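# Carry coat stand into next room inside tape

## Task

Bring the coat stand through to the adjoining room and set it upright so every one of its four feet rests within the yellow taped area, none touching the tape itself. At the finish the coffee table must still be standing upright, the robot must not have toppled or be left leaning, and the stand must stay in place without the robot holding or propping it.

## Robot and tools

Robot: a Hello Robot Stretch 3 with a single arm. It has a two-wheeled base (0.33 m long, 0.34 m wide) that can only drive straight or spin in place, never sideways. Spinning pivots about the point midway between the drive wheels, 0.05 m behind the front edge. A lift slides along a mast, and the arm telescopes out to the robot's RIGHT, so to move the gripper forward you drive the base. At the arm's tip is a wrist with yaw, pitch and roll, plus a gripper. When the arm is retracted and the wrist folded, a spin sweeps a circle of radius 0.28 m; an unfolded, level wrist reaches past that circle. Cameras: head_camera and nav_camera on the head (aimed by head_pan_rad and head_tilt_rad) and wrist_camera on the gripper.

Frames: the base frame has its origin on the floor between the drive wheels, x forward, y left, z up. hand_pose is reported in it, at the point where the closed fingertips meet. The odometry frame is the base frame as it was at the start. Odometry counts wheel turns, so wheel slip shows up as travel. Heading runs -3.142 to 3.142, positive to the left.

execute_actions takes "actions", a list run in order. Each action may hold "robot", "steps" (1 to 450 control steps at 30 per second, default 1) and "until". {"steps": n} alone simply waits. "robot" is either one command, a list of up to 8 commands run one after another (items may be {"pause_s": s}, s at most 15), or {"stop": true}, which brakes everything and clears the queue. A command may contain:
- "base": exactly one key. translate_m is a straight-line offset in metres from where the base is when that command begins; positive is forward, |value| at most 1. rotate_rad is a turn-in-place offset in radians; positive is counter-clockwise seen from above (left), |value| at most 3.2.
- "joints": absolute targets by name; joints left out keep their current targets. lift_m 0 to 1.1 (arm height on the mast, m). arm_m 0 to 0.52 (extension, m). wrist_yaw_rad -1.345 to 4.42 (0 along the arm, positive swings toward the front, 3.0 folded over the base). wrist_pitch_rad -1.57 to 0.451 (0 level, negative tips fingers down). wrist_roll_rad -2.911 to 2.911. gripper_m -0.089 to 0.179 (bigger is wider; the real fingertip gap is a bit smaller, closed below 0.007). head_pan_rad -3.953 to 1.73 (0 forward, positive left, -1.57 looks along the arm). head_tilt_rad -1.53 to 0.419 (negative looks down).
- "contact_limits": {"arm_m": effort %, 1 to 100}; the arm halts with contact_stop once its effort reaches that level. Lower is gentler; it holds until the next arm_m command.
Base and joint motions begin together and run on through later actions and thinking time; a new command overrides at once and discards the rest of an older queue. A queued command starts only when the previous one ends "done" (or off_target for base or gripper). If any value breaks a limit the whole call is rejected and nothing new runs.

"until" ends an action early when its conditions all hold. {"robot": {"status": "ended"}} waits for all motion and the queue to finish. Fields can be compared as [op, value] with =, !=, <, <=, >, >=, or a status word. {"any": {"status": "ended"}} fires when any one motion ends.

Results report a snapshot: base_status with progress in brackets, joint_goals, joint_status (moving, done, off_target, contact_stop, time_out, stopped, not_commanded, torque_fault), measured_speeds, refusals, queue and queue_left, motor_effort (percent, peak in brackets; positive pushes the joint higher; wheels positive means forward), base_odometry, base_tilt in degrees (forward and right positive), lidar_m (12 sectors of 30 degrees starting straight ahead and going counter-clockwise, at 0.17 m height, so table legs show but tops do not), wrist_depth_mm and head_depth_mm (7x7 grids of depth), and a robot.on_its_own line when the robot changed a goal, a joint is slack or off, or the base is tilted. Lines "refused:" or "dropped:" explain rejected goals. Each result includes one image per camera.

zoom_image takes "camera" (head_camera, nav_camera or wrist_camera) and "region" [x0, y0, x1, y1] in pixels of that camera's last image, at most 504 by 504, giving a sharper crop.

finished_scene takes "scene" (an integer) and ends that scene permanently; it reports success.

Speed: the base is fast (0.30 m/s, 1.9 rad/s) only when stowed: lift_m under 0.30, arm_m under 0.03, wrist_yaw_rad over 2.54; otherwise 0.10 m/s and 0.63 rad/s.

Gripping: command gripper_m smaller than the object's width; release by opening at least 0.02 beyond where the fingertips made contact. Readings and "done" do not prove a grasp.

Cautions: fold or unfold the wrist only with lift_m between 0.32 and 0.95, wrist_pitch_rad -0.4 and roll near 0; keep pitch at -0.5 or lower if yaw is below -0.4. Pushing into something rigid with the gripper above roughly 0.45 m, pushing again after a contact_stop, or driving while holding or pressing on an immovable object can tip the robot; snagging furniture, especially reversing, also can. If it leans, reverse the last move in small steps, pull the gripper clear, and lower the lift to about 0.2 if it stays tipped. Wrist and head have no contact stop; long hard pushing turns a wrist servo off for 10 s. Avoid drops, slams and hard shoves, do not knock the coffee table over, and let every motion end before calling finished_scene, since unfinished motions are braked afterward. Loose objects may occasionally get nudged by outside forces.

Each tool is called as name(argument=value, ...), one argument or row to a line, values as JSON.

## Session

execute_actions(
  actions=[],
)

Scene clock: 0.00 s.
robot.base_odometry: x=+0.000 y=+0.000 heading=+0.000 (m, m, rad; robot's odometry frame)
robot.turned_by_wheels: +0.000 (rad since the last result)
robot.turned_by_imu: +0.000 (rad since the last result)
robot.base_tilt: forward=+1.9 right=-0.1 (deg)
robot.lidar_m: 1.55 1.91 1.83 1.34 0.96 0.92 0.95 0.74 0.71 0.73 0.98 2.51
robot.head_depth_mm: 2065 2690 2687 2685 2694 2704 2343 / 2073 2789 2806 2819 2794 2841 2329 / 2080 2898 2937 2951 2954 2924 2205 / 2092 3051 3142 3132 3131 3117 2277 / 2109 2956 3090 3146 3154 3052 2280 / 2113 2618 2670 2679 2698 2728 2263 / 2141 2336 2355 2369 2381 2435 2244
robot.base_status: not_commanded
robot.joint_positions: lift_m=+0.581 arm_m=+0.000 wrist_yaw_rad=+3.058 wrist_pitch_rad=-0.450 wrist_roll_rad=+0.010 gripper_m=+0.037 head_pan_rad=+0.000 head_tilt_rad=-0.002
robot.joint_goals: lift_m=+0.581 arm_m=+0.000 wrist_yaw_rad=+3.058 wrist_pitch_rad=-0.450 wrist_roll_rad=+0.010 gripper_m=+0.037 head_pan_rad=+0.000 head_tilt_rad=-0.002
robot.joint_status: lift_m=not_commanded arm_m=not_commanded wrist_yaw_rad=not_commanded wrist_pitch_rad=not_commanded wrist_roll_rad=not_commanded gripper_m=not_commanded head_pan_rad=not_commanded head_tilt_rad=not_commanded
robot.measured_speeds: translate_m=+0.000 rotate_rad=+0.000 lift_m=+0.000 arm_m=+0.000 wrist_yaw_rad=+0.000 wrist_pitch_rad=+0.000 wrist_roll_rad=+0.000 head_pan_rad=+0.000 head_tilt_rad=+0.000
robot: refusals=0 queue=idle queue_left=0
robot.motor_effort: left_wheel=+0 right_wheel=+0 lift_m=+23 arm_m=-1 wrist_yaw_rad=+0 wrist_pitch_rad=+5 wrist_roll_rad=+0 gripper_m=+0 head_pan_rad=+0 head_tilt_rad=+2 (%)
robot.hand_pose: x=-0.0029 y=+0.0745 z=+0.5866 quat_wxyz=(+0.187, +0.698, +0.128, +0.679) (m; robot's base frame)
robot.wrist_depth_mm: 784 919 - - - - - / 805 985 - - - - - / 849 - - - - - - / 861 - - - - - - / 911 - - - - - - / 837 854 - 869 893 887 883 / 747 757 746 748 738 772 767
pictures: head_camera (sideways: a quarter turn clockwise sets it upright), nav_camera (sideways: a quarter turn counterclockwise sets it upright), wrist_camera
Images, in order (width x height): head_camera 896x504, nav_camera 672x504, wrist_camera 644x364.

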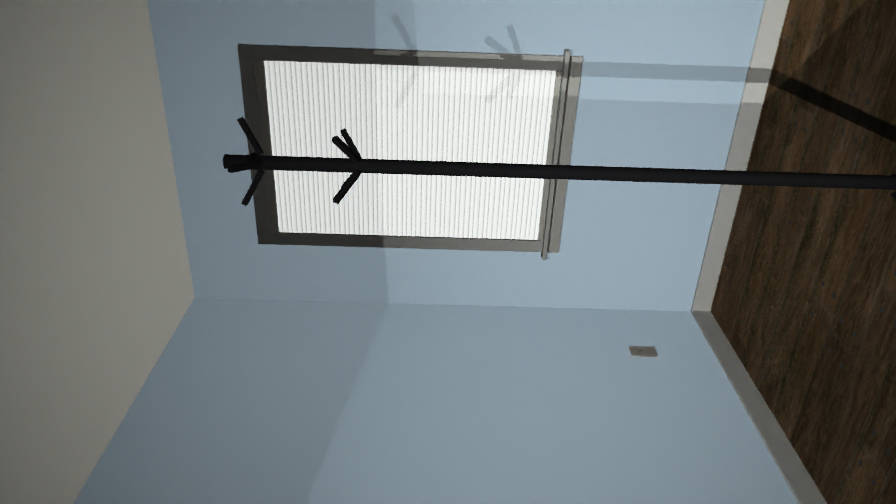

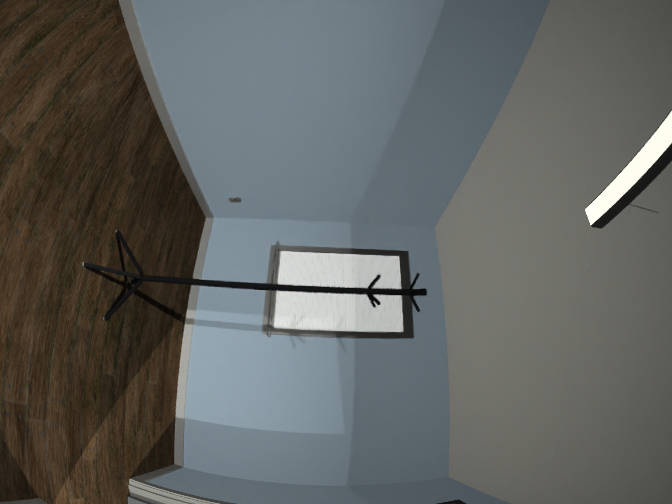

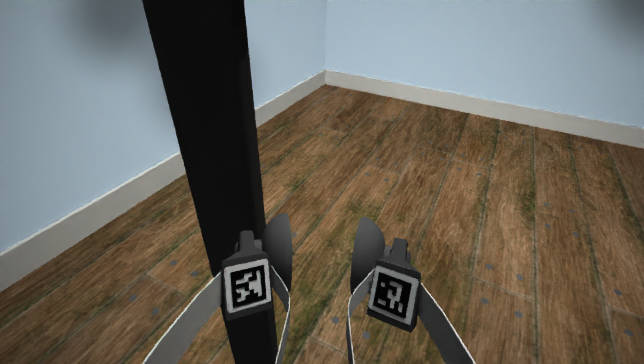

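execute_actions(
  actions=[
    {"robot":{"joints":{"head_pan_rad":-0.9,"head_tilt_rad":-0.6}},"steps":100,"until":{"robot":{"status":"ended"}}},
  ],
)

execute_actions(
  actions=[
    {"robot":{"joints":{"head_pan_rad":-2.0}},"steps":100,"until":{"robot":{"status":"ended"}}},
  ],
)

Scene clock: 1.60 s.
robot.base_odometry: x=+0.000 y=+0.000 heading=+0.000 (m, m, rad; robot's odometry frame)
robot.turned_by_wheels: +0.000 (rad since the last result)
robot.turned_by_imu: +0.000 (rad since the last result)
robot.base_tilt: forward=+1.9 right=-0.1 (deg)
robot.lidar_m: 1.55 1.90 1.83 1.35 0.96 0.92 0.95 0.74 0.71 0.73 0.98 2.52
robot.head_depth_mm: 969 1018 1072 1133 1207 1288 1238 / 1840 1171 1250 1345 1444 1440 1266 / 1855 2047 2294 2215 1713 1472 1259 / 1828 2039 2248 2217 1758 1464 1252 / 2061 2315 2584 2208 1759 1466 1248 / 2462 2665 2832 2212 1751 1461 1250 / 2361 2577 2741 2187 1745 1452 1248
robot.base_status: not_commanded
robot.joint_positions: lift_m=+0.581 arm_m=+0.000 wrist_yaw_rad=+3.058 wrist_pitch_rad=-0.450 wrist_roll_rad=+0.010 gripper_m=+0.037 head_pan_rad=-0.893 head_tilt_rad=-0.592
robot.joint_goals: lift_m=+0.581 arm_m=+0.000 wrist_yaw_rad=+3.058 wrist_pitch_rad=-0.450 wrist_roll_rad=+0.010 gripper_m=+0.037 head_pan_rad=-0.900 head_tilt_rad=-0.600
robot.joint_status: lift_m=not_commanded arm_m=not_commanded wrist_yaw_rad=not_commanded wrist_pitch_rad=not_commanded wrist_roll_rad=not_commanded gripper_m=not_commanded head_pan_rad=done head_tilt_rad=done
robot.measured_speeds: translate_m=+0.000 rotate_rad=+0.000 lift_m=+0.000 arm_m=+0.000 wrist_yaw_rad=+0.000 wrist_pitch_rad=+0.000 wrist_roll_rad=+0.000 head_pan_rad=+0.000 head_tilt_rad=+0.000
robot: refusals=0 queue=done queue_left=0
robot.motor_effort: left_wheel=+0(0) right_wheel=+0(0) lift_m=+22(23) arm_m=-1(1) wrist_yaw_rad=+0(0) wrist_pitch_rad=+5(4) wrist_roll_rad=+0(0) gripper_m=+0(0) head_pan_rad=-4(43) head_tilt_rad=-5(47) (%)
robot.hand_pose: x=-0.0029 y=+0.0745 z=+0.5866 quat_wxyz=(+0.187, +0.698, +0.128, +0.679) (m; robot's base frame)
robot.wrist_depth_mm: 777 925 - - - - - / 816 974 - - - - - / 836 - - - - - - / 887 - - - - - - / 900 - - - - - - / 863 855 - 868 896 880 892 / 731 758 723 754 728 780 762
pictures: head_camera (sideways: a quarter turn clockwise sets it upright), nav_camera (sideways: a quarter turn counterclockwise sets it upright), wrist_camera
Images, in order (width x height): head_camera 896x504, nav_camera 672x504, wrist_camera 644x364.

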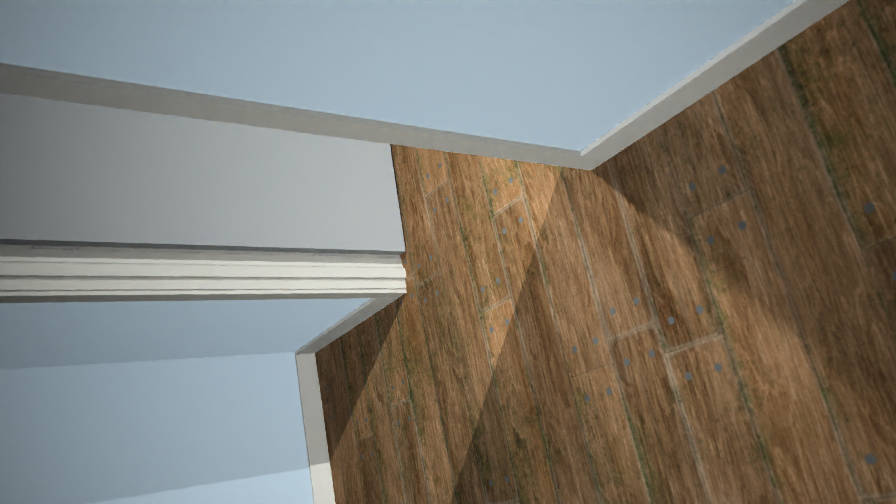

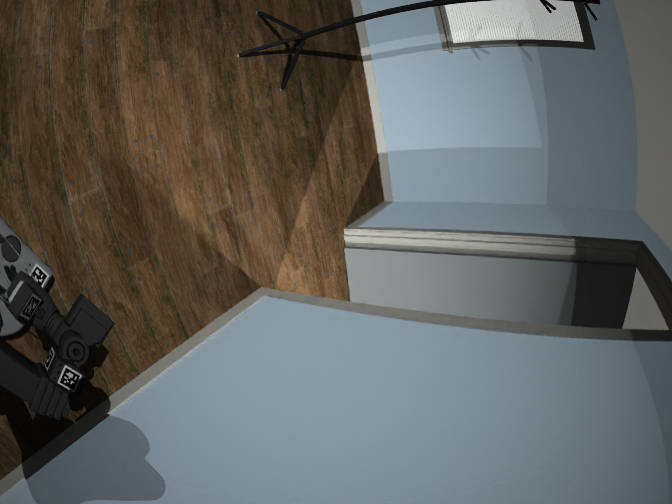

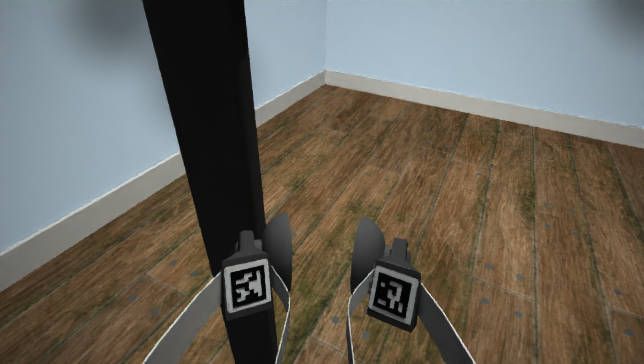

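Scene clock: 2.70 s.
robot.base_odometry: x=+0.000 y=+0.000 heading=+0.000 (m, m, rad; robot's odometry frame)
robot.turned_by_wheels: +0.000 (rad since the last result)
robot.turned_by_imu: +0.000 (rad since the last result)
robot.base_tilt: forward=+2.0 right=-0.1 (deg)
robot.lidar_m: 1.55 1.91 1.83 1.34 0.96 0.92 0.95 0.74 0.71 0.73 0.98 2.52
robot.head_depth_mm: 572 628 698 781 888 1037 1201 / 578 634 703 789 902 1051 1201 / 582 640 710 798 915 1065 1210 / 586 645 719 809 923 1080 1226 / 592 651 724 818 938 1096 1224 / 595 657 732 827 950 1113 1238 / 601 663 741 836 960 1134 1238
robot.base_status: not_commanded
robot.joint_positions: lift_m=+0.581 arm_m=+0.000 wrist_yaw_rad=+3.058 wrist_pitch_rad=-0.450 wrist_roll_rad=+0.010 gripper_m=+0.037 head_pan_rad=-1.993 head_tilt_rad=-0.592
robot.joint_goals: lift_m=+0.581 arm_m=+0.000 wrist_yaw_rad=+3.058 wrist_pitch_rad=-0.450 wrist_roll_rad=+0.010 gripper_m=+0.037 head_pan_rad=-2.000 head_tilt_rad=-0.600
robot.joint_status: lift_m=not_commanded arm_m=not_commanded wrist_yaw_rad=not_commanded wrist_pitch_rad=not_commanded wrist_roll_rad=not_commanded gripper_m=not_commanded head_pan_rad=done head_tilt_rad=done
robot.measured_speeds: translate_m=+0.000 rotate_rad=+0.000 lift_m=+0.000 arm_m=+0.000 wrist_yaw_rad=+0.000 wrist_pitch_rad=+0.000 wrist_roll_rad=+0.000 head_pan_rad=+0.000 head_tilt_rad=+0.000
robot: refusals=0 queue=done queue_left=0
robot.motor_effort: left_wheel=+0(0) right_wheel=+0(0) lift_m=+23(22) arm_m=-1(1) wrist_yaw_rad=+1(0) wrist_pitch_rad=+5(5) wrist_roll_rad=+0(0) gripper_m=+0(0) head_pan_rad=-3(43) head_tilt_rad=-6(5) (%)
robot.hand_pose: x=-0.0029 y=+0.0745 z=+0.5866 quat_wxyz=(+0.187, +0.698, +0.128, +0.679) (m; robot's base frame)
robot.wrist_depth_mm: 784 914 - - - - - / 812 998 - - - - - / 842 - - - - - - / 854 - - - - - - / 902 999 - - - - - / 848 848 - 871 911 893 922 / 750 729 724 762 749 755 767
pictures: head_camera (sideways: a quarter turn clockwise sets it upright), nav_camera (sideways: a quarter turn counterclockwise sets it upright), wrist_camera
Images, in order (width x height): head_camera 896x504, nav_camera 672x504, wrist_camera 644x364.

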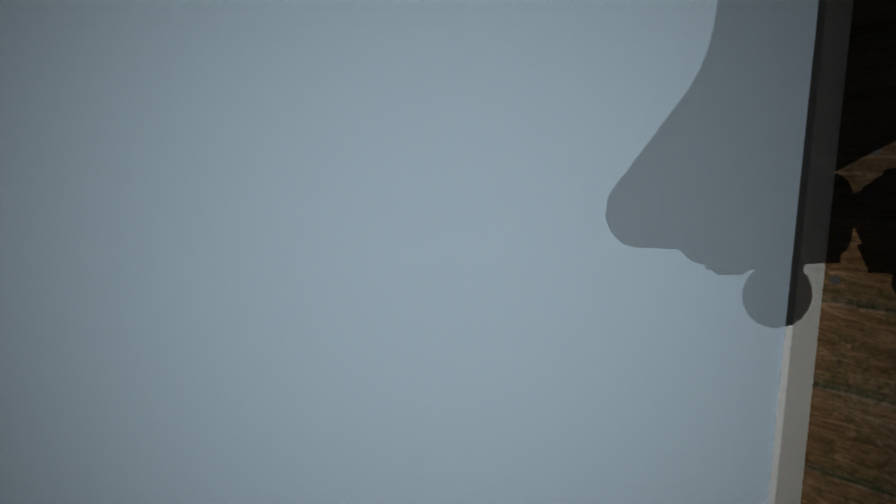

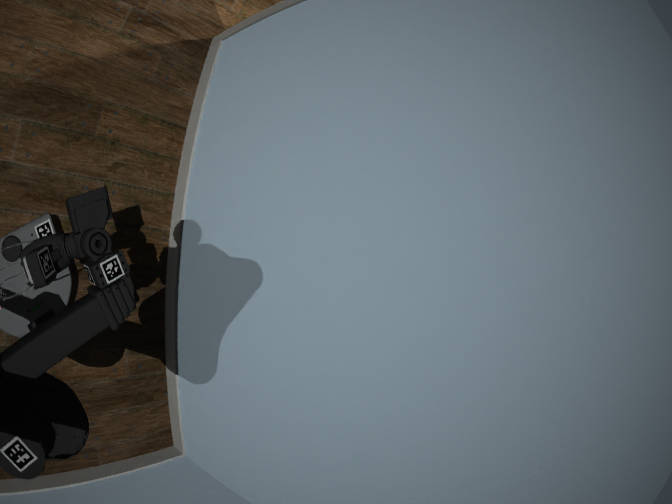

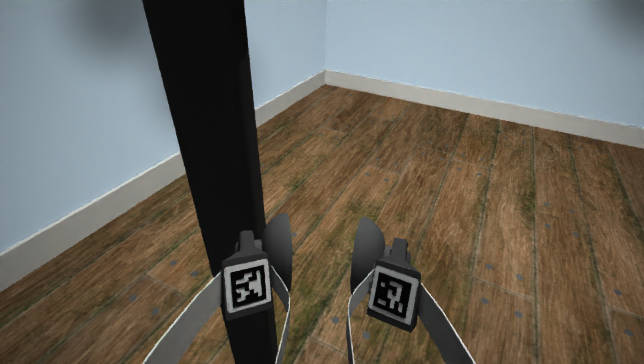

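execute_actions(
  actions=[
    {"robot":[{"joints":{"head_pan_rad":-1.57,"head_tilt_rad":-0.5,"lift_m":0.27}},{"base":{"rotate_rad":-0.52}},{"base":{"translate_m":1.0}},{"base":{"translate_m":0.5}}],"steps":450,"until":{"robot":{"status":"ended"}}},
  ],
)

Scene clock: 16.70 s.
robot.base_odometry: x=+1.302 y=-0.745 heading=-0.520 (m, m, rad; robot's odometry frame)
robot.turned_by_wheels: -0.520 (rad since the last result)
robot.turned_by_imu: -0.517 (rad since the last result)
robot.base_tilt: forward=+1.9 right=-0.1 (deg)
robot.lidar_m: 1.35 1.40 1.89 0.53 1.92 2.54 2.43 0.98 0.77 1.74 0.85 0.94
robot.head_depth_mm: 2483 2696 2962 2563 1971 1543 1148 / 2497 2706 2948 2575 1960 1586 1326 / 2466 2688 2918 2545 1955 1573 1325 / 2465 2687 2901 2549 1945 1582 1324 / 2462 2656 2946 2537 1925 1567 1323 / 2463 2668 2935 2405 1890 1561 1314 / 1397 1431 1469 1505 1554 1500 1308
robot.base_status: done (translate_m +0.5000 of +0.5000)
robot.joint_positions: lift_m=+0.270 arm_m=+0.000 wrist_yaw_rad=+3.058 wrist_pitch_rad=-0.451 wrist_roll_rad=+0.010 gripper_m=+0.037 head_pan_rad=-1.577 head_tilt_rad=-0.507
robot.joint_goals: lift_m=+0.270 arm_m=+0.000 wrist_yaw_rad=+3.058 wrist_pitch_rad=-0.451 wrist_roll_rad=+0.010 gripper_m=+0.037 head_pan_rad=-1.570 head_tilt_rad=-0.500
robot.joint_status: lift_m=done arm_m=not_commanded wrist_yaw_rad=not_commanded wrist_pitch_rad=not_commanded wrist_roll_rad=not_commanded gripper_m=not_commanded head_pan_rad=done head_tilt_rad=done
robot.measured_speeds: translate_m=+0.000 rotate_rad=+0.000 lift_m=+0.000 arm_m=+0.000 wrist_yaw_rad=+0.000 wrist_pitch_rad=+0.000 wrist_roll_rad=+0.000 head_pan_rad=+0.000 head_tilt_rad=+0.000
robot: refusals=0 queue=done queue_left=0
robot.motor_effort: left_wheel=+1(7) right_wheel=-2(7) lift_m=+14(25) arm_m=-1(1) wrist_yaw_rad=+0(0) wrist_pitch_rad=+5(5) wrist_roll_rad=+0(0) gripper_m=+0(0) head_pan_rad=+3(30) head_tilt_rad=+4(18) (%)
robot.hand_pose: x=-0.0029 y=+0.0745 z=+0.2759 quat_wxyz=(+0.188, +0.698, +0.128, +0.679) (m; robot's base frame)
robot.wrist_depth_mm: - - - - - - - / - - - - - - - / 859 877 - 896 938 933 969 / 673 676 - 702 704 726 746 / 559 565 - 583 583 591 601 / 476 - - - 504 497 499 / - - - - 414 427 435
pictures: head_camera (sideways: a quarter turn clockwise sets it upright), nav_camera (sideways: a quarter turn counterclockwise sets it upright), wrist_camera
Images, in order (width x height): head_camera 896x504, nav_camera 672x504, wrist_camera 644x364.

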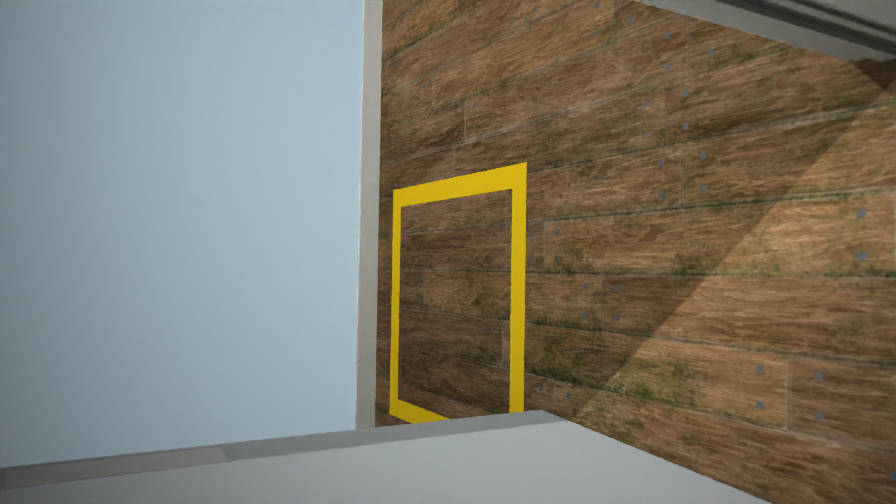

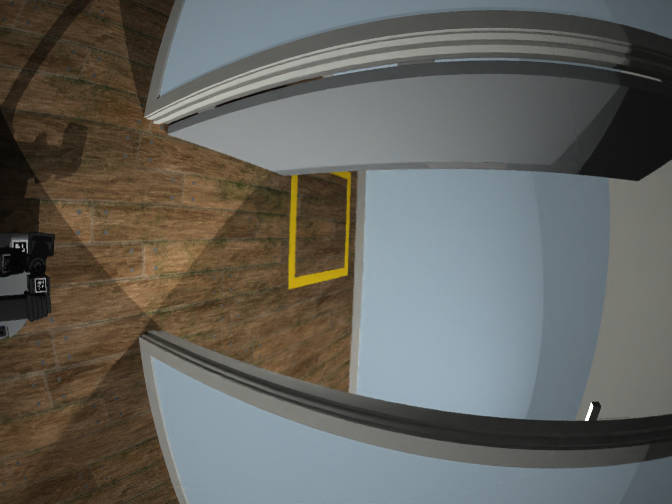

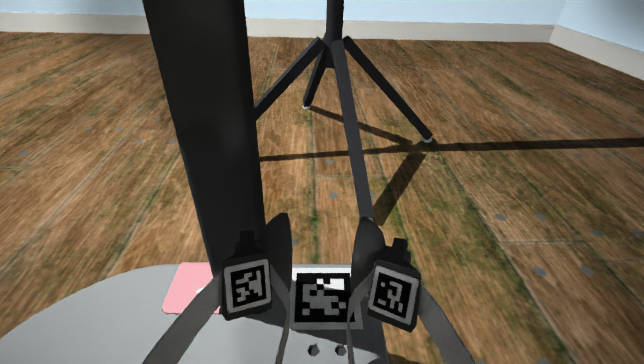

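execute_actions(
  actions=[
    {"robot":[{"base":{"rotate_rad":3.14}},{"joints":{"lift_m":0.85,"wrist_pitch_rad":-0.4,"head_tilt_rad":-0.9}},{"joints":{"wrist_yaw_rad":0,"gripper_m":0.15}},{"joints":{"wrist_pitch_rad":0}}],"steps":450,"until":{"robot":{"status":"ended"}}},
  ],
)

Scene clock: 30.40 s.
robot.base_odometry: x=+1.302 y=-0.745 heading=+2.620 (m, m, rad; robot's odometry frame)
robot.turned_by_wheels: +3.140 (rad since the last result)
robot.turned_by_imu: +3.121 (rad since the last result)
robot.base_tilt: forward=+1.9 right=-0.1 (deg)
robot.lidar_m: 2.43 0.98 0.77 1.72 0.85 0.94 1.35 1.40 1.89 0.53 1.92 2.53
robot.head_depth_mm: 1717 1978 1889 1614 - - 1114 / 1711 1968 1942 1612 - - 1111 / 1644 1940 1828 - - - 1140 / 1680 1928 1827 1638 1358 1253 1135 / 1716 1968 1913 1608 1402 1252 1132 / 1706 1973 1864 1602 1405 1246 1125 / 1713 1978 1850 1604 1401 1252 1126
robot.base_status: done (rotate_rad +3.1399 of +3.1400)
robot.joint_positions: lift_m=+0.850 arm_m=+0.000 wrist_yaw_rad=+0.002 wrist_pitch_rad=-0.023 wrist_roll_rad=+0.010 gripper_m=+0.150 head_pan_rad=-1.577 head_tilt_rad=-0.889
robot.joint_goals: lift_m=+0.850 arm_m=+0.000 wrist_yaw_rad=+0.000 wrist_pitch_rad=+0.000 wrist_roll_rad=+0.010 gripper_m=+0.150 head_pan_rad=-1.570 head_tilt_rad=-0.900
robot.joint_status: lift_m=done arm_m=not_commanded wrist_yaw_rad=done wrist_pitch_rad=done wrist_roll_rad=not_commanded gripper_m=done head_pan_rad=done head_tilt_rad=done
robot.measured_speeds: translate_m=+0.000 rotate_rad=+0.000 lift_m=+0.000 arm_m=+0.000 wrist_yaw_rad=+0.000 wrist_pitch_rad=+0.000 wrist_roll_rad=+0.000 head_pan_rad=+0.000 head_tilt_rad=+0.000
robot: refusals=0 queue=done queue_left=0
robot.motor_effort: left_wheel=-2(6) right_wheel=+2(10) lift_m=+30(32) arm_m=-2(1) wrist_yaw_rad=-3(1) wrist_pitch_rad=+8(10) wrist_roll_rad=+0(0) gripper_m=+0(80) head_pan_rad=+3(3) head_tilt_rad=-8(42) (%)
robot.hand_pose: x=-0.0209 y=-0.4006 z=+0.9583 quat_wxyz=(+0.704, +0.009, -0.710, -0.008) (m; robot's base frame)
robot.wrist_depth_mm: - - - - - - - / - - - - - - - / - - - - - - - / - - - - - - - / - - - - - - - / - - - - - - - / - - - - - - -
pictures: head_camera (sideways: a quarter turn clockwise sets it upright), nav_camera (sideways: a quarter turn counterclockwise sets it upright), wrist_camera
Images, in order (width x height): head_camera 896x504, nav_camera 672x504, wrist_camera 644x364.

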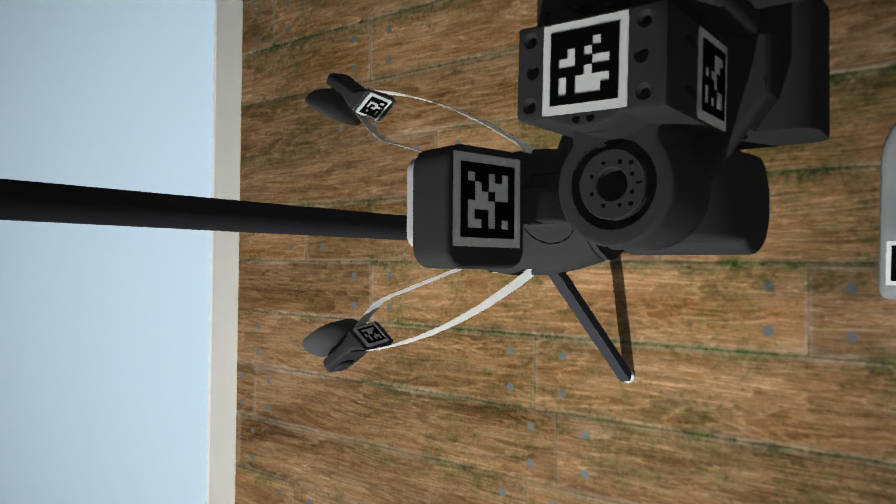

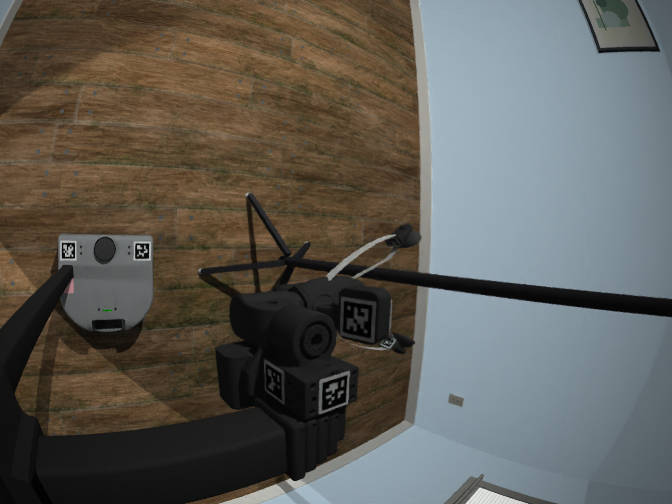

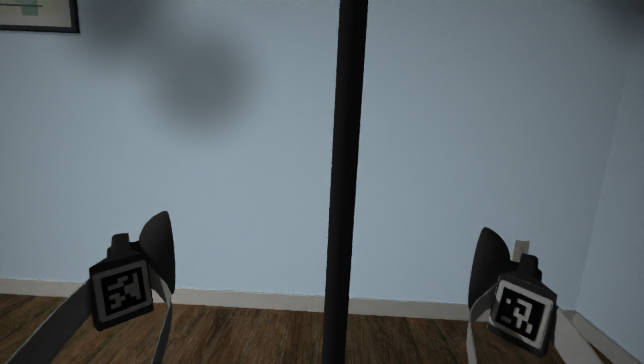

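execute_actions(
  actions=[
    {"robot":{"base":{"translate_m":-0.015},"joints":{"arm_m":0.19}},"steps":450,"until":{"robot":{"status":"ended"}}},
  ],
)

Scene clock: 33.33 s.
robot.base_odometry: x=+1.315 y=-0.753 heading=+2.620 (m, m, rad; robot's odometry frame)
robot.turned_by_wheels: +0.000 (rad since the last result)
robot.turned_by_imu: +0.000 (rad since the last result)
robot.base_tilt: forward=+1.9 right=-0.1 (deg)
robot.lidar_m: 2.45 0.97 0.78 1.68 0.84 0.94 1.34 1.38 1.87 0.53 1.92 2.54
robot.head_depth_mm: 1712 1933 - - 1415 1272 1135 / 1717 1906 - 1568 1416 1260 1133 / 1678 1893 - 1570 1391 1259 1142 / 1647 1889 1830 1546 1356 1241 1139 / 1709 1982 1863 1598 1379 1254 1126 / 1707 1978 1848 1601 1403 1249 1126 / 1710 1977 1855 1591 1402 1242 1125
robot.base_status: done (translate_m -0.0150 of -0.0150)
robot.joint_positions: lift_m=+0.850 arm_m=+0.190 wrist_yaw_rad=+0.001 wrist_pitch_rad=-0.022 wrist_roll_rad=+0.010 gripper_m=+0.150 head_pan_rad=-1.577 head_tilt_rad=-0.889
robot.joint_goals: lift_m=+0.850 arm_m=+0.190 wrist_yaw_rad=+0.000 wrist_pitch_rad=+0.000 wrist_roll_rad=+0.010 gripper_m=+0.150 head_pan_rad=-1.570 head_tilt_rad=-0.900
robot.joint_status: lift_m=done arm_m=done wrist_yaw_rad=done wrist_pitch_rad=done wrist_roll_rad=not_commanded gripper_m=done head_pan_rad=done head_tilt_rad=done
robot.measured_speeds: translate_m=+0.000 rotate_rad=+0.000 lift_m=+0.000 arm_m=+0.000 wrist_yaw_rad=+0.000 wrist_pitch_rad=+0.000 wrist_roll_rad=+0.000 head_pan_rad=+0.000 head_tilt_rad=+0.000
robot: refusals=0 queue=done queue_left=0
robot.motor_effort: left_wheel=-2(4) right_wheel=+2(3) lift_m=+30(31) arm_m=+4(2) wrist_yaw_rad=+0(2) wrist_pitch_rad=+8(9) wrist_roll_rad=+0(0) gripper_m=+0(0) head_pan_rad=+3(3) head_tilt_rad=-7(8) (%)
robot.hand_pose: x=-0.0213 y=-0.5903 z=+0.9587 quat_wxyz=(+0.704, +0.008, -0.710, -0.008) (m; robot's base frame)
robot.wrist_depth_mm: - - - 199 - - - / - - - 202 - - - / - - - 206 - - - / - - - 213 - - - / - - - 226 - - - / - - - - - - - / - - - - - - -
pictures: head_camera (sideways: a quarter turn clockwise sets it upright), nav_camera (sideways: a quarter turn counterclockwise sets it upright), wrist_camera
Images, in order (width x height): head_camera 896x504, nav_camera 672x504, wrist_camera 644x364.

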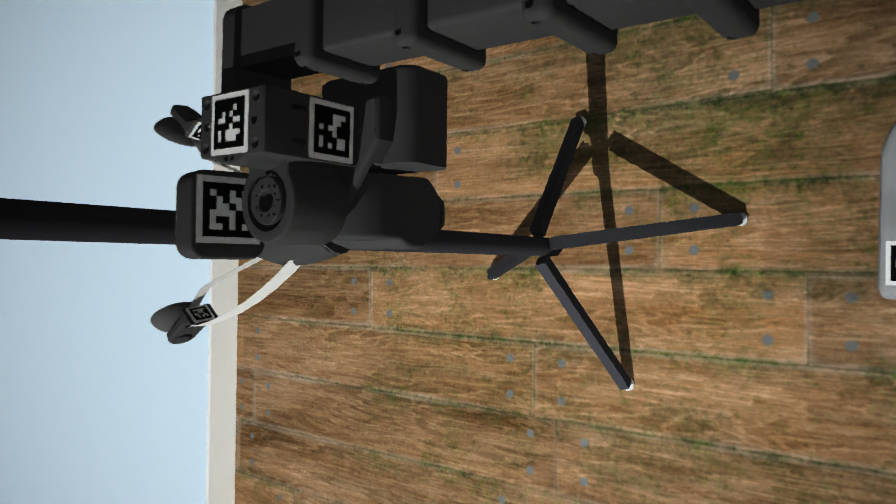

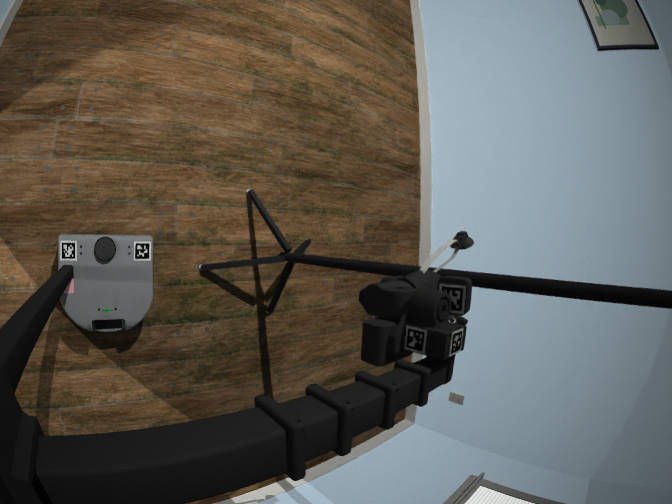

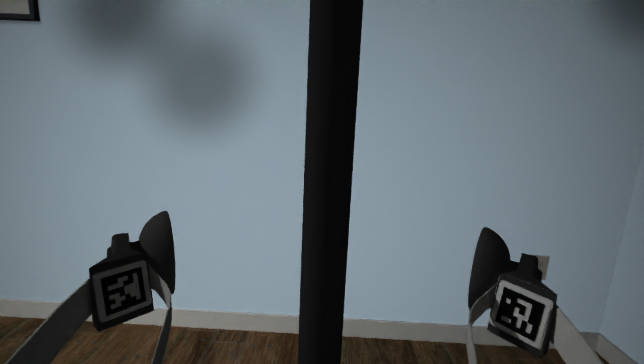

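execute_actions(
  actions=[
    {"robot":[{"joints":{"arm_m":0.235}},{"joints":{"gripper_m":-0.04}},{"joints":{"lift_m":0.9}}],"steps":450,"until":{"robot":{"status":"ended"}}},
  ],
)

Scene clock: 38.63 s.
robot.base_odometry: x=+1.315 y=-0.753 heading=+2.620 (m, m, rad; robot's odometry frame)
robot.turned_by_wheels: +0.000 (rad since the last result)
robot.turned_by_imu: -0.001 (rad since the last result)
robot.base_tilt: forward=+2.0 right=+0.0 (deg)
robot.lidar_m: 2.44 0.98 0.78 1.67 0.84 0.94 1.34 1.38 1.87 0.53 1.92 2.54
robot.head_depth_mm: 1681 - 1833 1611 1421 1263 1134 / 1652 - 1795 1622 1416 1256 1140 / 1650 - 1778 1602 1389 1257 1144 / 1646 1979 1822 1547 1362 1235 1140 / 1716 1983 1866 1595 1385 1256 1130 / 1708 1974 1848 1597 1397 1248 1128 / 1715 1977 1847 1599 1397 1245 1127
robot.base_status: done (translate_m -0.0150 of -0.0150)
robot.joint_positions: lift_m=+0.899 arm_m=+0.235 wrist_yaw_rad=+0.000 wrist_pitch_rad=-0.171 wrist_roll_rad=+0.010 gripper_m=-0.036 head_pan_rad=-1.577 head_tilt_rad=-0.889
robot.joint_goals: lift_m=+0.900 arm_m=+0.235 wrist_yaw_rad=+0.000 wrist_pitch_rad=+0.000 wrist_roll_rad=+0.010 gripper_m=-0.037 head_pan_rad=-1.570 head_tilt_rad=-0.900
robot.joint_status: lift_m=done arm_m=done wrist_yaw_rad=done wrist_pitch_rad=done wrist_roll_rad=not_commanded gripper_m=done head_pan_rad=done head_tilt_rad=done
robot.measured_speeds: translate_m=+0.000 rotate_rad=+0.000 lift_m=+0.000 arm_m=+0.000 wrist_yaw_rad=+0.000 wrist_pitch_rad=+0.000 wrist_roll_rad=+0.000 head_pan_rad=+0.000 head_tilt_rad=+0.000
robot: refusals=0 queue=done queue_left=0
robot.on_its_own: wrist_pitch_rad is at rest, and its effort (+68) is outside its rest range (-20 to +32)
robot.motor_effort: left_wheel=-2(2) right_wheel=+2(3) lift_m=+40(42) arm_m=+3(4) wrist_yaw_rad=+1(2) wrist_pitch_rad=+68(68) wrist_roll_rad=+0(0) gripper_m=-20(96) head_pan_rad=+3(3) head_tilt_rad=-7(7) (%)
robot.hand_pose: x=-0.0215 y=-0.6281 z=+0.9704 quat_wxyz=(+0.701, +0.060, -0.708, -0.061) (m; robot's base frame)
robot.wrist_depth_mm: - - - 141 - - - / - - - 148 - - - / - - - 157 - - - / - - - 168 - - - / - - - 174 - - - / - - - - - - - / - - - 209 - - -
pictures: head_camera (sideways: a quarter turn clockwise sets it upright), nav_camera (sideways: a quarter turn counterclockwise sets it upright), wrist_camera
Images, in order (width x height): head_camera 896x504, nav_camera 672x504, wrist_camera 644x364.

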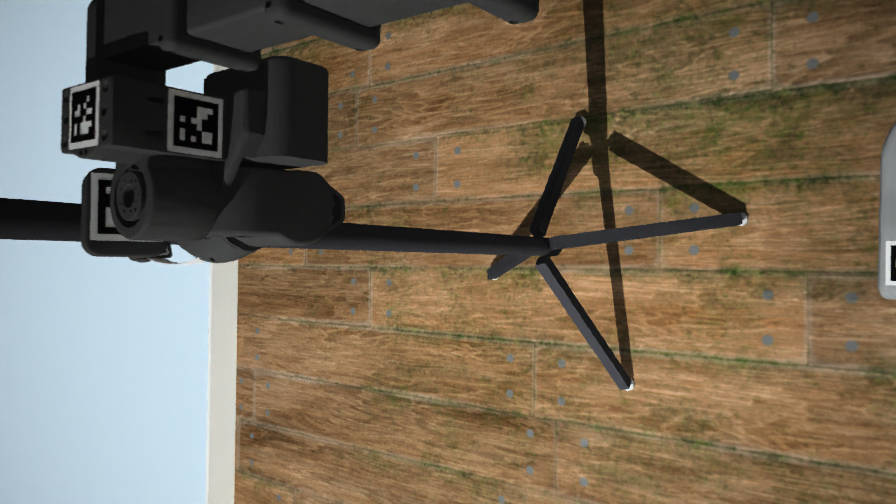

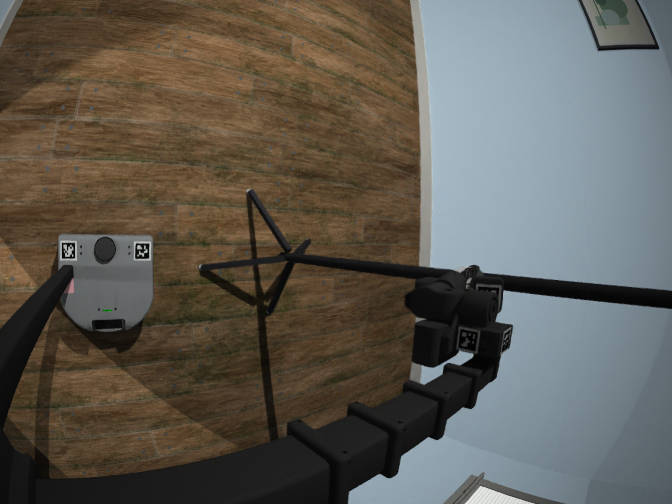

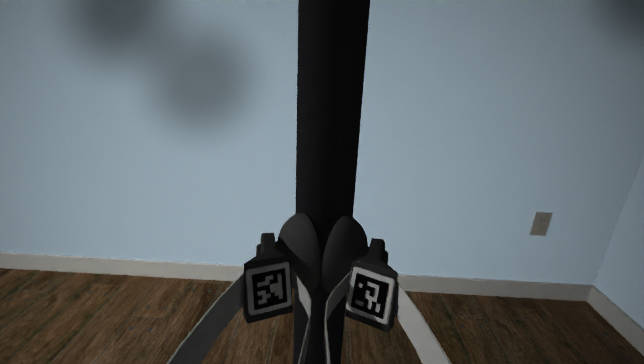

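execute_actions(
  actions=[
    {"robot":[{"joints":{"lift_m":0.86}},{"joints":{"gripper_m":0.12}},{"joints":{"arm_m":0,"wrist_pitch_rad":-0.4,"lift_m":0.6}},{"joints":{"wrist_yaw_rad":3.0,"lift_m":0.34},"base":{"translate_m":-0.3}},{"joints":{"lift_m":0.28,"head_pan_rad":-0.3}},{"base":{"translate_m":-0.35}},{"base":{"rotate_rad":1.59}},{"base":{"translate_m":-0.75}}],"steps":450,"until":{"robot":{"status":"ended"}}},
    {"steps":450,"until":{"robot":{"status":"ended"}}},
    {"robot":[{"base":{"rotate_rad":0.7}},{"base":{"translate_m":-0.65}},{"base":{"rotate_rad":-0.7},"joints":{"lift_m":0.34}},{"joints":{"wrist_yaw_rad":1.57,"arm_m":0.04}},{"joints":{"wrist_pitch_rad":0,"lift_m":0.25}}],"steps":450,"until":{"robot":{"status":"ended"}}},
  ],
)

Scene clock: 71.77 s.
robot.base_odometry: x=+2.112 y=+0.218 heading=-2.073 (m, m, rad; robot's odometry frame)
robot.turned_by_wheels: +1.590 (rad since the last result)
robot.turned_by_imu: +1.572 (rad since the last result)
robot.base_tilt: forward=+1.9 right=-0.1 (deg)
robot.lidar_m: 0.56 1.57 1.15 1.11 0.88 0.64 0.62 0.64 0.88 2.40 2.72 0.52
robot.head_depth_mm: 2024 2190 1887 1621 1425 1264 1136 / 1948 2182 1873 1611 1406 1259 1134 / 1862 2142 1882 1606 1388 1237 1131 / 2600 2090 1783 1541 1337 1256 1128 / 2770 2229 1856 1603 1407 1248 1130 / 2763 2216 1852 1596 1402 1248 1123 / 2713 2204 1844 1601 1395 1241 1121
robot.base_status: done (rotate_rad -0.6999 of -0.7000)
robot.joint_positions: lift_m=+0.250 arm_m=+0.040 wrist_yaw_rad=+1.572 wrist_pitch_rad=-0.022 wrist_roll_rad=+0.010 gripper_m=+0.120 head_pan_rad=-0.307 head_tilt_rad=-0.890
robot.joint_goals: lift_m=+0.250 arm_m=+0.040 wrist_yaw_rad=+1.570 wrist_pitch_rad=+0.000 wrist_roll_rad=+0.010 gripper_m=+0.120 head_pan_rad=-0.300 head_tilt_rad=-0.900
robot.joint_status: lift_m=done arm_m=done wrist_yaw_rad=done wrist_pitch_rad=done wrist_roll_rad=not_commanded gripper_m=done head_pan_rad=done head_tilt_rad=done
robot.measured_speeds: translate_m=+0.000 rotate_rad=+0.000 lift_m=+0.000 arm_m=+0.000 wrist_yaw_rad=+0.000 wrist_pitch_rad=+0.000 wrist_roll_rad=+0.000 head_pan_rad=+0.000 head_tilt_rad=+0.000
robot: refusals=0 queue=done queue_left=0
robot.motor_effort: left_wheel=+2(8) right_wheel=-2(9) lift_m=+14(41) arm_m=+4(6) wrist_yaw_rad=-2(10) wrist_pitch_rad=+9(69) wrist_roll_rad=+0(0) gripper_m=+1(79) head_pan_rad=+3(44) head_tilt_rad=-7(8) (%)
robot.hand_pose: x=+0.2343 y=-0.1844 z=+0.3594 quat_wxyz=(+0.503, +0.508, -0.496, +0.492) (m; robot's base frame)
robot.wrist_depth_mm: - - - - - - - / - - - - - - - / - - - - - - - / - - - - - - - / - - - 693 - - - / 803 883 815 771 837 952 931 / 639 611 628 651 669 634 714
pictures: head_camera (sideways: a quarter turn clockwise sets it upright), nav_camera (sideways: a quarter turn counterclockwise sets it upright), wrist_camera
Images, in order (width x height): head_camera 896x504, nav_camera 672x504, wrist_camera 644x364.

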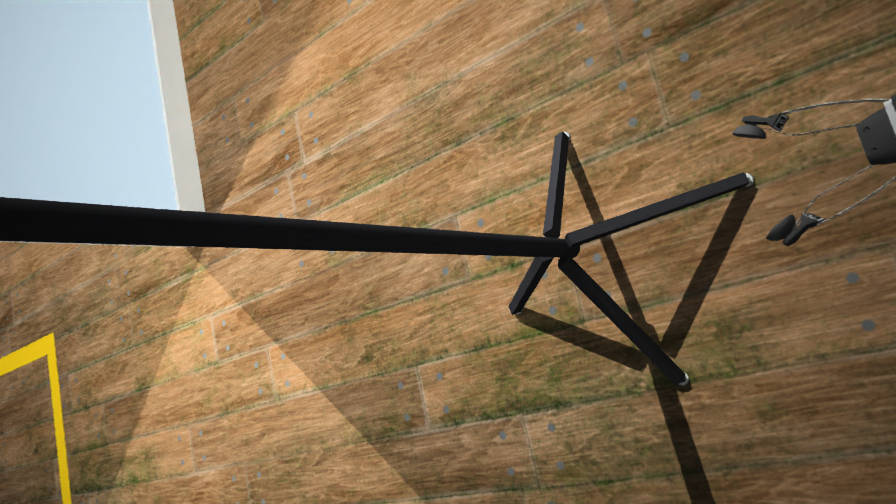

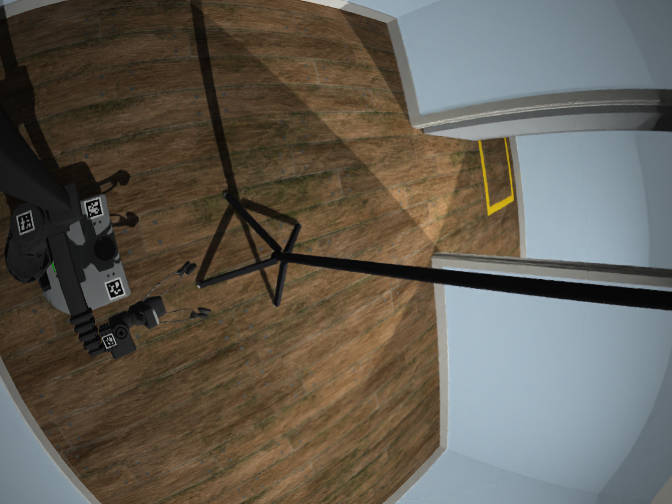

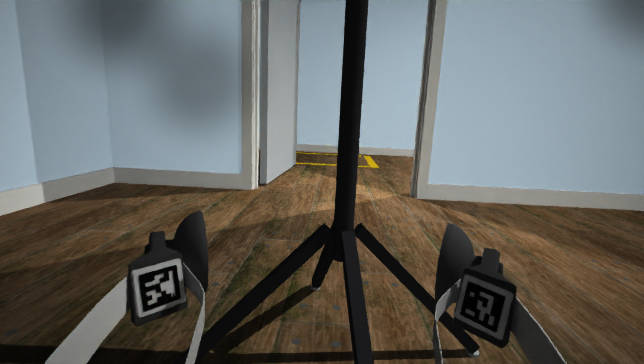

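execute_actions(
  actions=[
    {"robot":[{"joints":{"arm_m":0.065,"lift_m":0.23,"head_tilt_rad":-1.1,"head_pan_rad":0}},{"base":{"translate_m":0.39}},{"joints":{"gripper_m":-0.03}},{"base":{"translate_m":0.3}}],"steps":450,"until":{"robot":{"status":"ended"}}},
  ],
)

Scene clock: 83.90 s.
robot.base_odometry: x=+1.780 y=-0.386 heading=-2.074 (m, m, rad; robot's odometry frame)
robot.turned_by_wheels: -0.001 (rad since the last result)
robot.turned_by_imu: -0.002 (rad since the last result)
robot.base_tilt: forward=+1.9 right=-0.1 (deg)
robot.lidar_m: 1.24 1.25 1.15 1.11 1.15 1.36 1.31 1.36 1.85 2.67 0.23 0.18
robot.head_depth_mm: 1946 1737 1558 1422 1293 1187 1129 / 1954 1725 1559 1410 1297 1174 1099 / 1935 1732 1555 1415 1299 1187 1143 / 1942 1723 1549 1401 1292 1198 1143 / 1835 1699 1545 1413 1288 1195 - / 1322 1534 1548 1407 1289 1189 1119 / 1251 1513 1541 1399 1291 1190 1109
robot.base_status: done (translate_m +0.2999 of +0.3000)
robot.joint_positions: lift_m=+0.230 arm_m=+0.065 wrist_yaw_rad=+1.575 wrist_pitch_rad=-0.021 wrist_roll_rad=+0.010 gripper_m=-0.012 head_pan_rad=-0.007 head_tilt_rad=-1.087
robot.joint_goals: lift_m=+0.230 arm_m=+0.065 wrist_yaw_rad=+1.570 wrist_pitch_rad=+0.000 wrist_roll_rad=+0.010 gripper_m=-0.012 head_pan_rad=+0.000 head_tilt_rad=-1.100
robot.joint_status: lift_m=done arm_m=done wrist_yaw_rad=done wrist_pitch_rad=done wrist_roll_rad=not_commanded gripper_m=done head_pan_rad=done head_tilt_rad=done
robot.measured_speeds: translate_m=+0.000 rotate_rad=+0.000 lift_m=+0.000 arm_m=+0.000 wrist_yaw_rad=+0.000 wrist_pitch_rad=+0.000 wrist_roll_rad=+0.000 head_pan_rad=+0.000 head_tilt_rad=+0.000
robot: refusals=0 queue=done queue_left=0
robot.on_its_own: gripper_m is held at -0.012, not at your -0.030, by its stall guard, which is still easing
robot.motor_effort: left_wheel=-1(6) right_wheel=+17(27) lift_m=+14(12) arm_m=+4(2) wrist_yaw_rad=-6(14) wrist_pitch_rad=+8(9) wrist_roll_rad=+0(0) gripper_m=-2(100) head_pan_rad=+3(25) head_tilt_rad=-9(32) (%)
robot.hand_pose: x=+0.2343 y=-0.2086 z=+0.3396 quat_wxyz=(+0.502, +0.509, -0.496, +0.493) (m; robot's base frame)
robot.wrist_depth_mm: - - - 98 - - - / - - - 101 - - - / - - - 105 - - - / - - - 108 - - - / - - - 111 - - - / 776 777 - 114 849 872 901 / 601 599 621 119 615 670 675
pictures: head_camera (sideways: a quarter turn clockwise sets it upright), nav_camera (sideways: a quarter turn counterclockwise sets it upright), wrist_camera
Images, in order (width x height): head_camera 896x504, nav_camera 672x504, wrist_camera 644x364.

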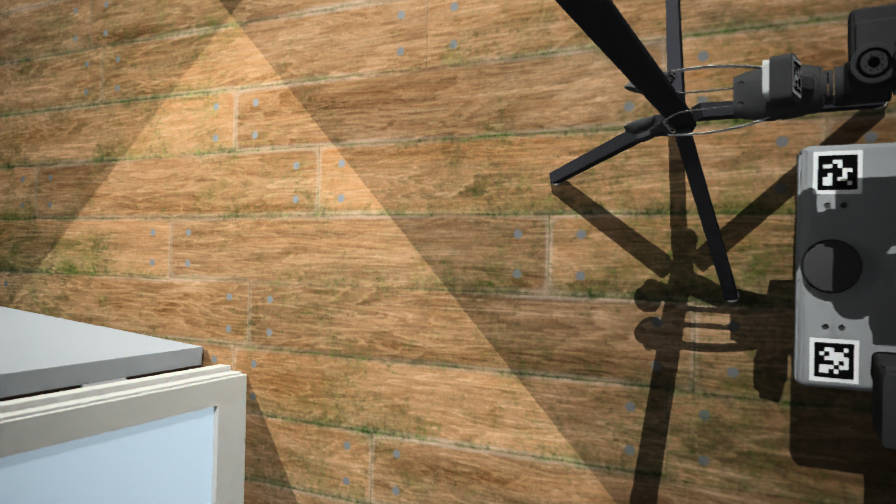

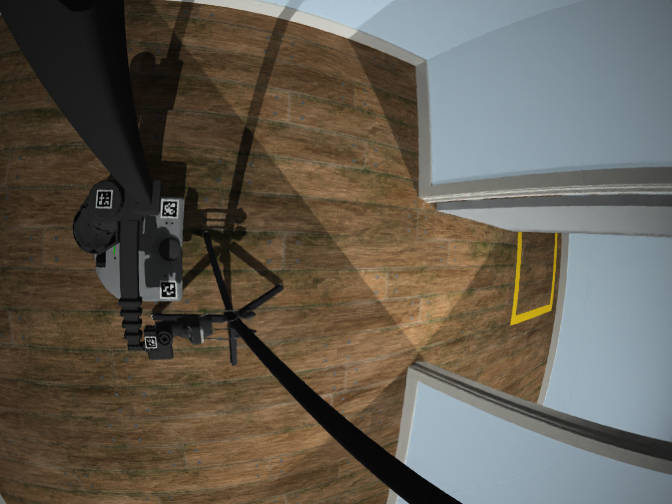

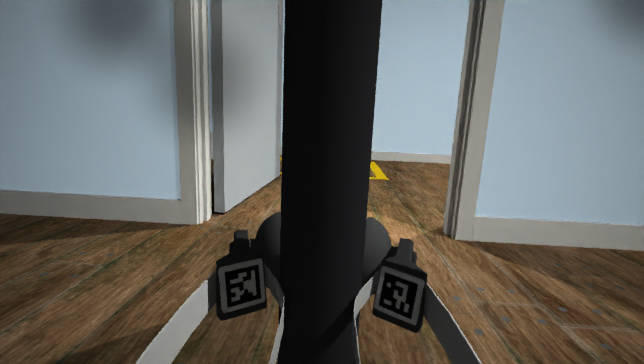

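execute_actions(
  actions=[
    {"robot":[{"base":{"rotate_rad":-0.04},"joints":{"head_pan_rad":-0.2}},{"base":{"translate_m":0.85}},{"base":{"rotate_rad":0.03}}],"steps":450,"until":{"robot":{"status":"ended"}}},
  ],
)

Scene clock: 95.37 s.
robot.base_odometry: x=+1.340 y=-1.114 heading=-2.085 (m, m, rad; robot's odometry frame)
robot.turned_by_wheels: -0.011 (rad since the last result)
robot.turned_by_imu: -0.012 (rad since the last result)
robot.base_tilt: forward=+1.9 right=+0.0 (deg)
robot.lidar_m: 0.96 0.48 0.50 1.14 1.19 1.60 2.17 2.24 2.75 1.51 0.24 0.19
robot.head_depth_mm: 1947 1732 1566 1414 1274 1198 1138 / 1939 1733 1552 1415 1279 1200 1107 / 1945 1723 1553 1413 1300 1184 - / 1943 1723 1557 1414 1297 1182 - / 1924 1720 1550 1408 1295 1195 1137 / 1931 1716 1543 1402 1288 1190 1116 / 1924 1448 1335 1251 1240 1191 1103
robot.base_status: done (rotate_rad +0.0293 of +0.0300)
robot.joint_positions: lift_m=+0.230 arm_m=+0.065 wrist_yaw_rad=+1.555 wrist_pitch_rad=-0.021 wrist_roll_rad=+0.010 gripper_m=-0.011 head_pan_rad=-0.193 head_tilt_rad=-1.087
robot.joint_goals: lift_m=+0.230 arm_m=+0.065 wrist_yaw_rad=+1.570 wrist_pitch_rad=+0.000 wrist_roll_rad=+0.010 gripper_m=-0.012 head_pan_rad=-0.200 head_tilt_rad=-1.100
robot.joint_status: lift_m=done arm_m=done wrist_yaw_rad=done wrist_pitch_rad=done wrist_roll_rad=not_commanded gripper_m=done head_pan_rad=done head_tilt_rad=done
robot.measured_speeds: translate_m=+0.000 rotate_rad=+0.000 lift_m=+0.000 arm_m=+0.000 wrist_yaw_rad=+0.000 wrist_pitch_rad=+0.000 wrist_roll_rad=+0.000 head_pan_rad=+0.000 head_tilt_rad=+0.000
robot: refusals=0 queue=done queue_left=0
robot.on_its_own: gripper_m is held at -0.012, not at your -0.030, by its stall guard, which is not easing now; right_wheel is at rest, and its effort (+22) is outside its rest range (-18 to +18); wrist_yaw_rad is at rest, and its effort (+18) is outside its rest range (-12 to +12)
robot.motor_effort: left_wheel=-5(7) right_wheel=+22(27) lift_m=+14(14) arm_m=+2(4) wrist_yaw_rad=+18(32) wrist_pitch_rad=+8(9) wrist_roll_rad=+0(0) gripper_m=-17(20) head_pan_rad=-4(21) head_tilt_rad=-8(9) (%)
robot.hand_pose: x=+0.2343 y=-0.2139 z=+0.3396 quat_wxyz=(+0.507, +0.504, -0.501, +0.488) (m; robot's base frame)
robot.wrist_depth_mm: 563 794 - 105 - - - / 568 809 - 109 - - - / 573 814 - 112 - - - / 582 815 - 116 - - - / 584 834 - 119 - - - / 594 750 869 122 879 863 842 / 570 612 617 128 626 657 476
pictures: head_camera (sideways: a quarter turn clockwise sets it upright), nav_camera (sideways: a quarter turn counterclockwise sets it upright), wrist_camera
Images, in order (width x height): head_camera 896x504, nav_camera 672x504, wrist_camera 644x364.

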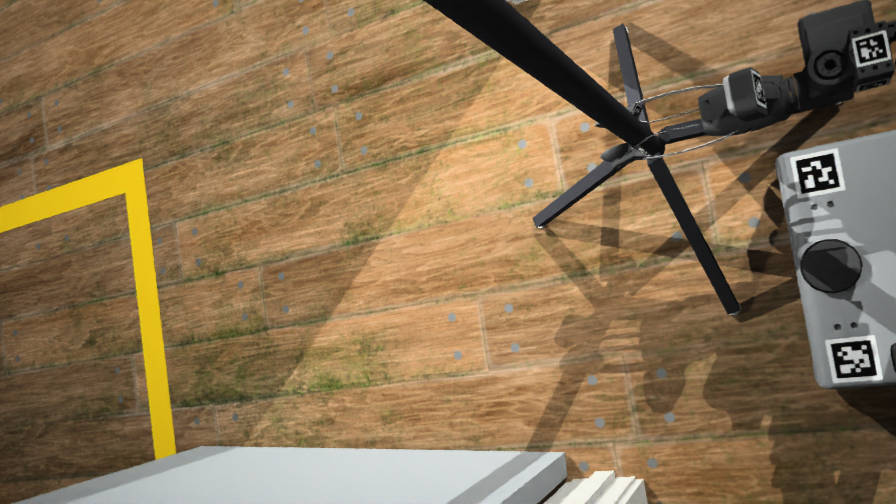

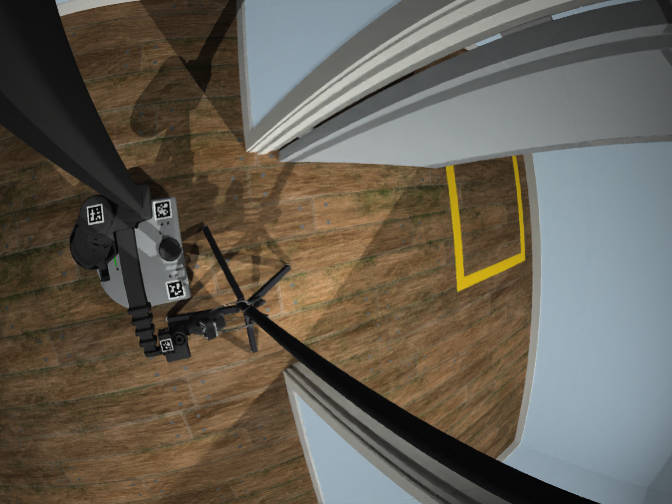

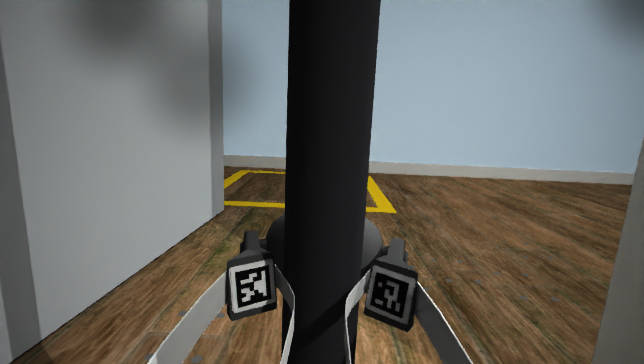

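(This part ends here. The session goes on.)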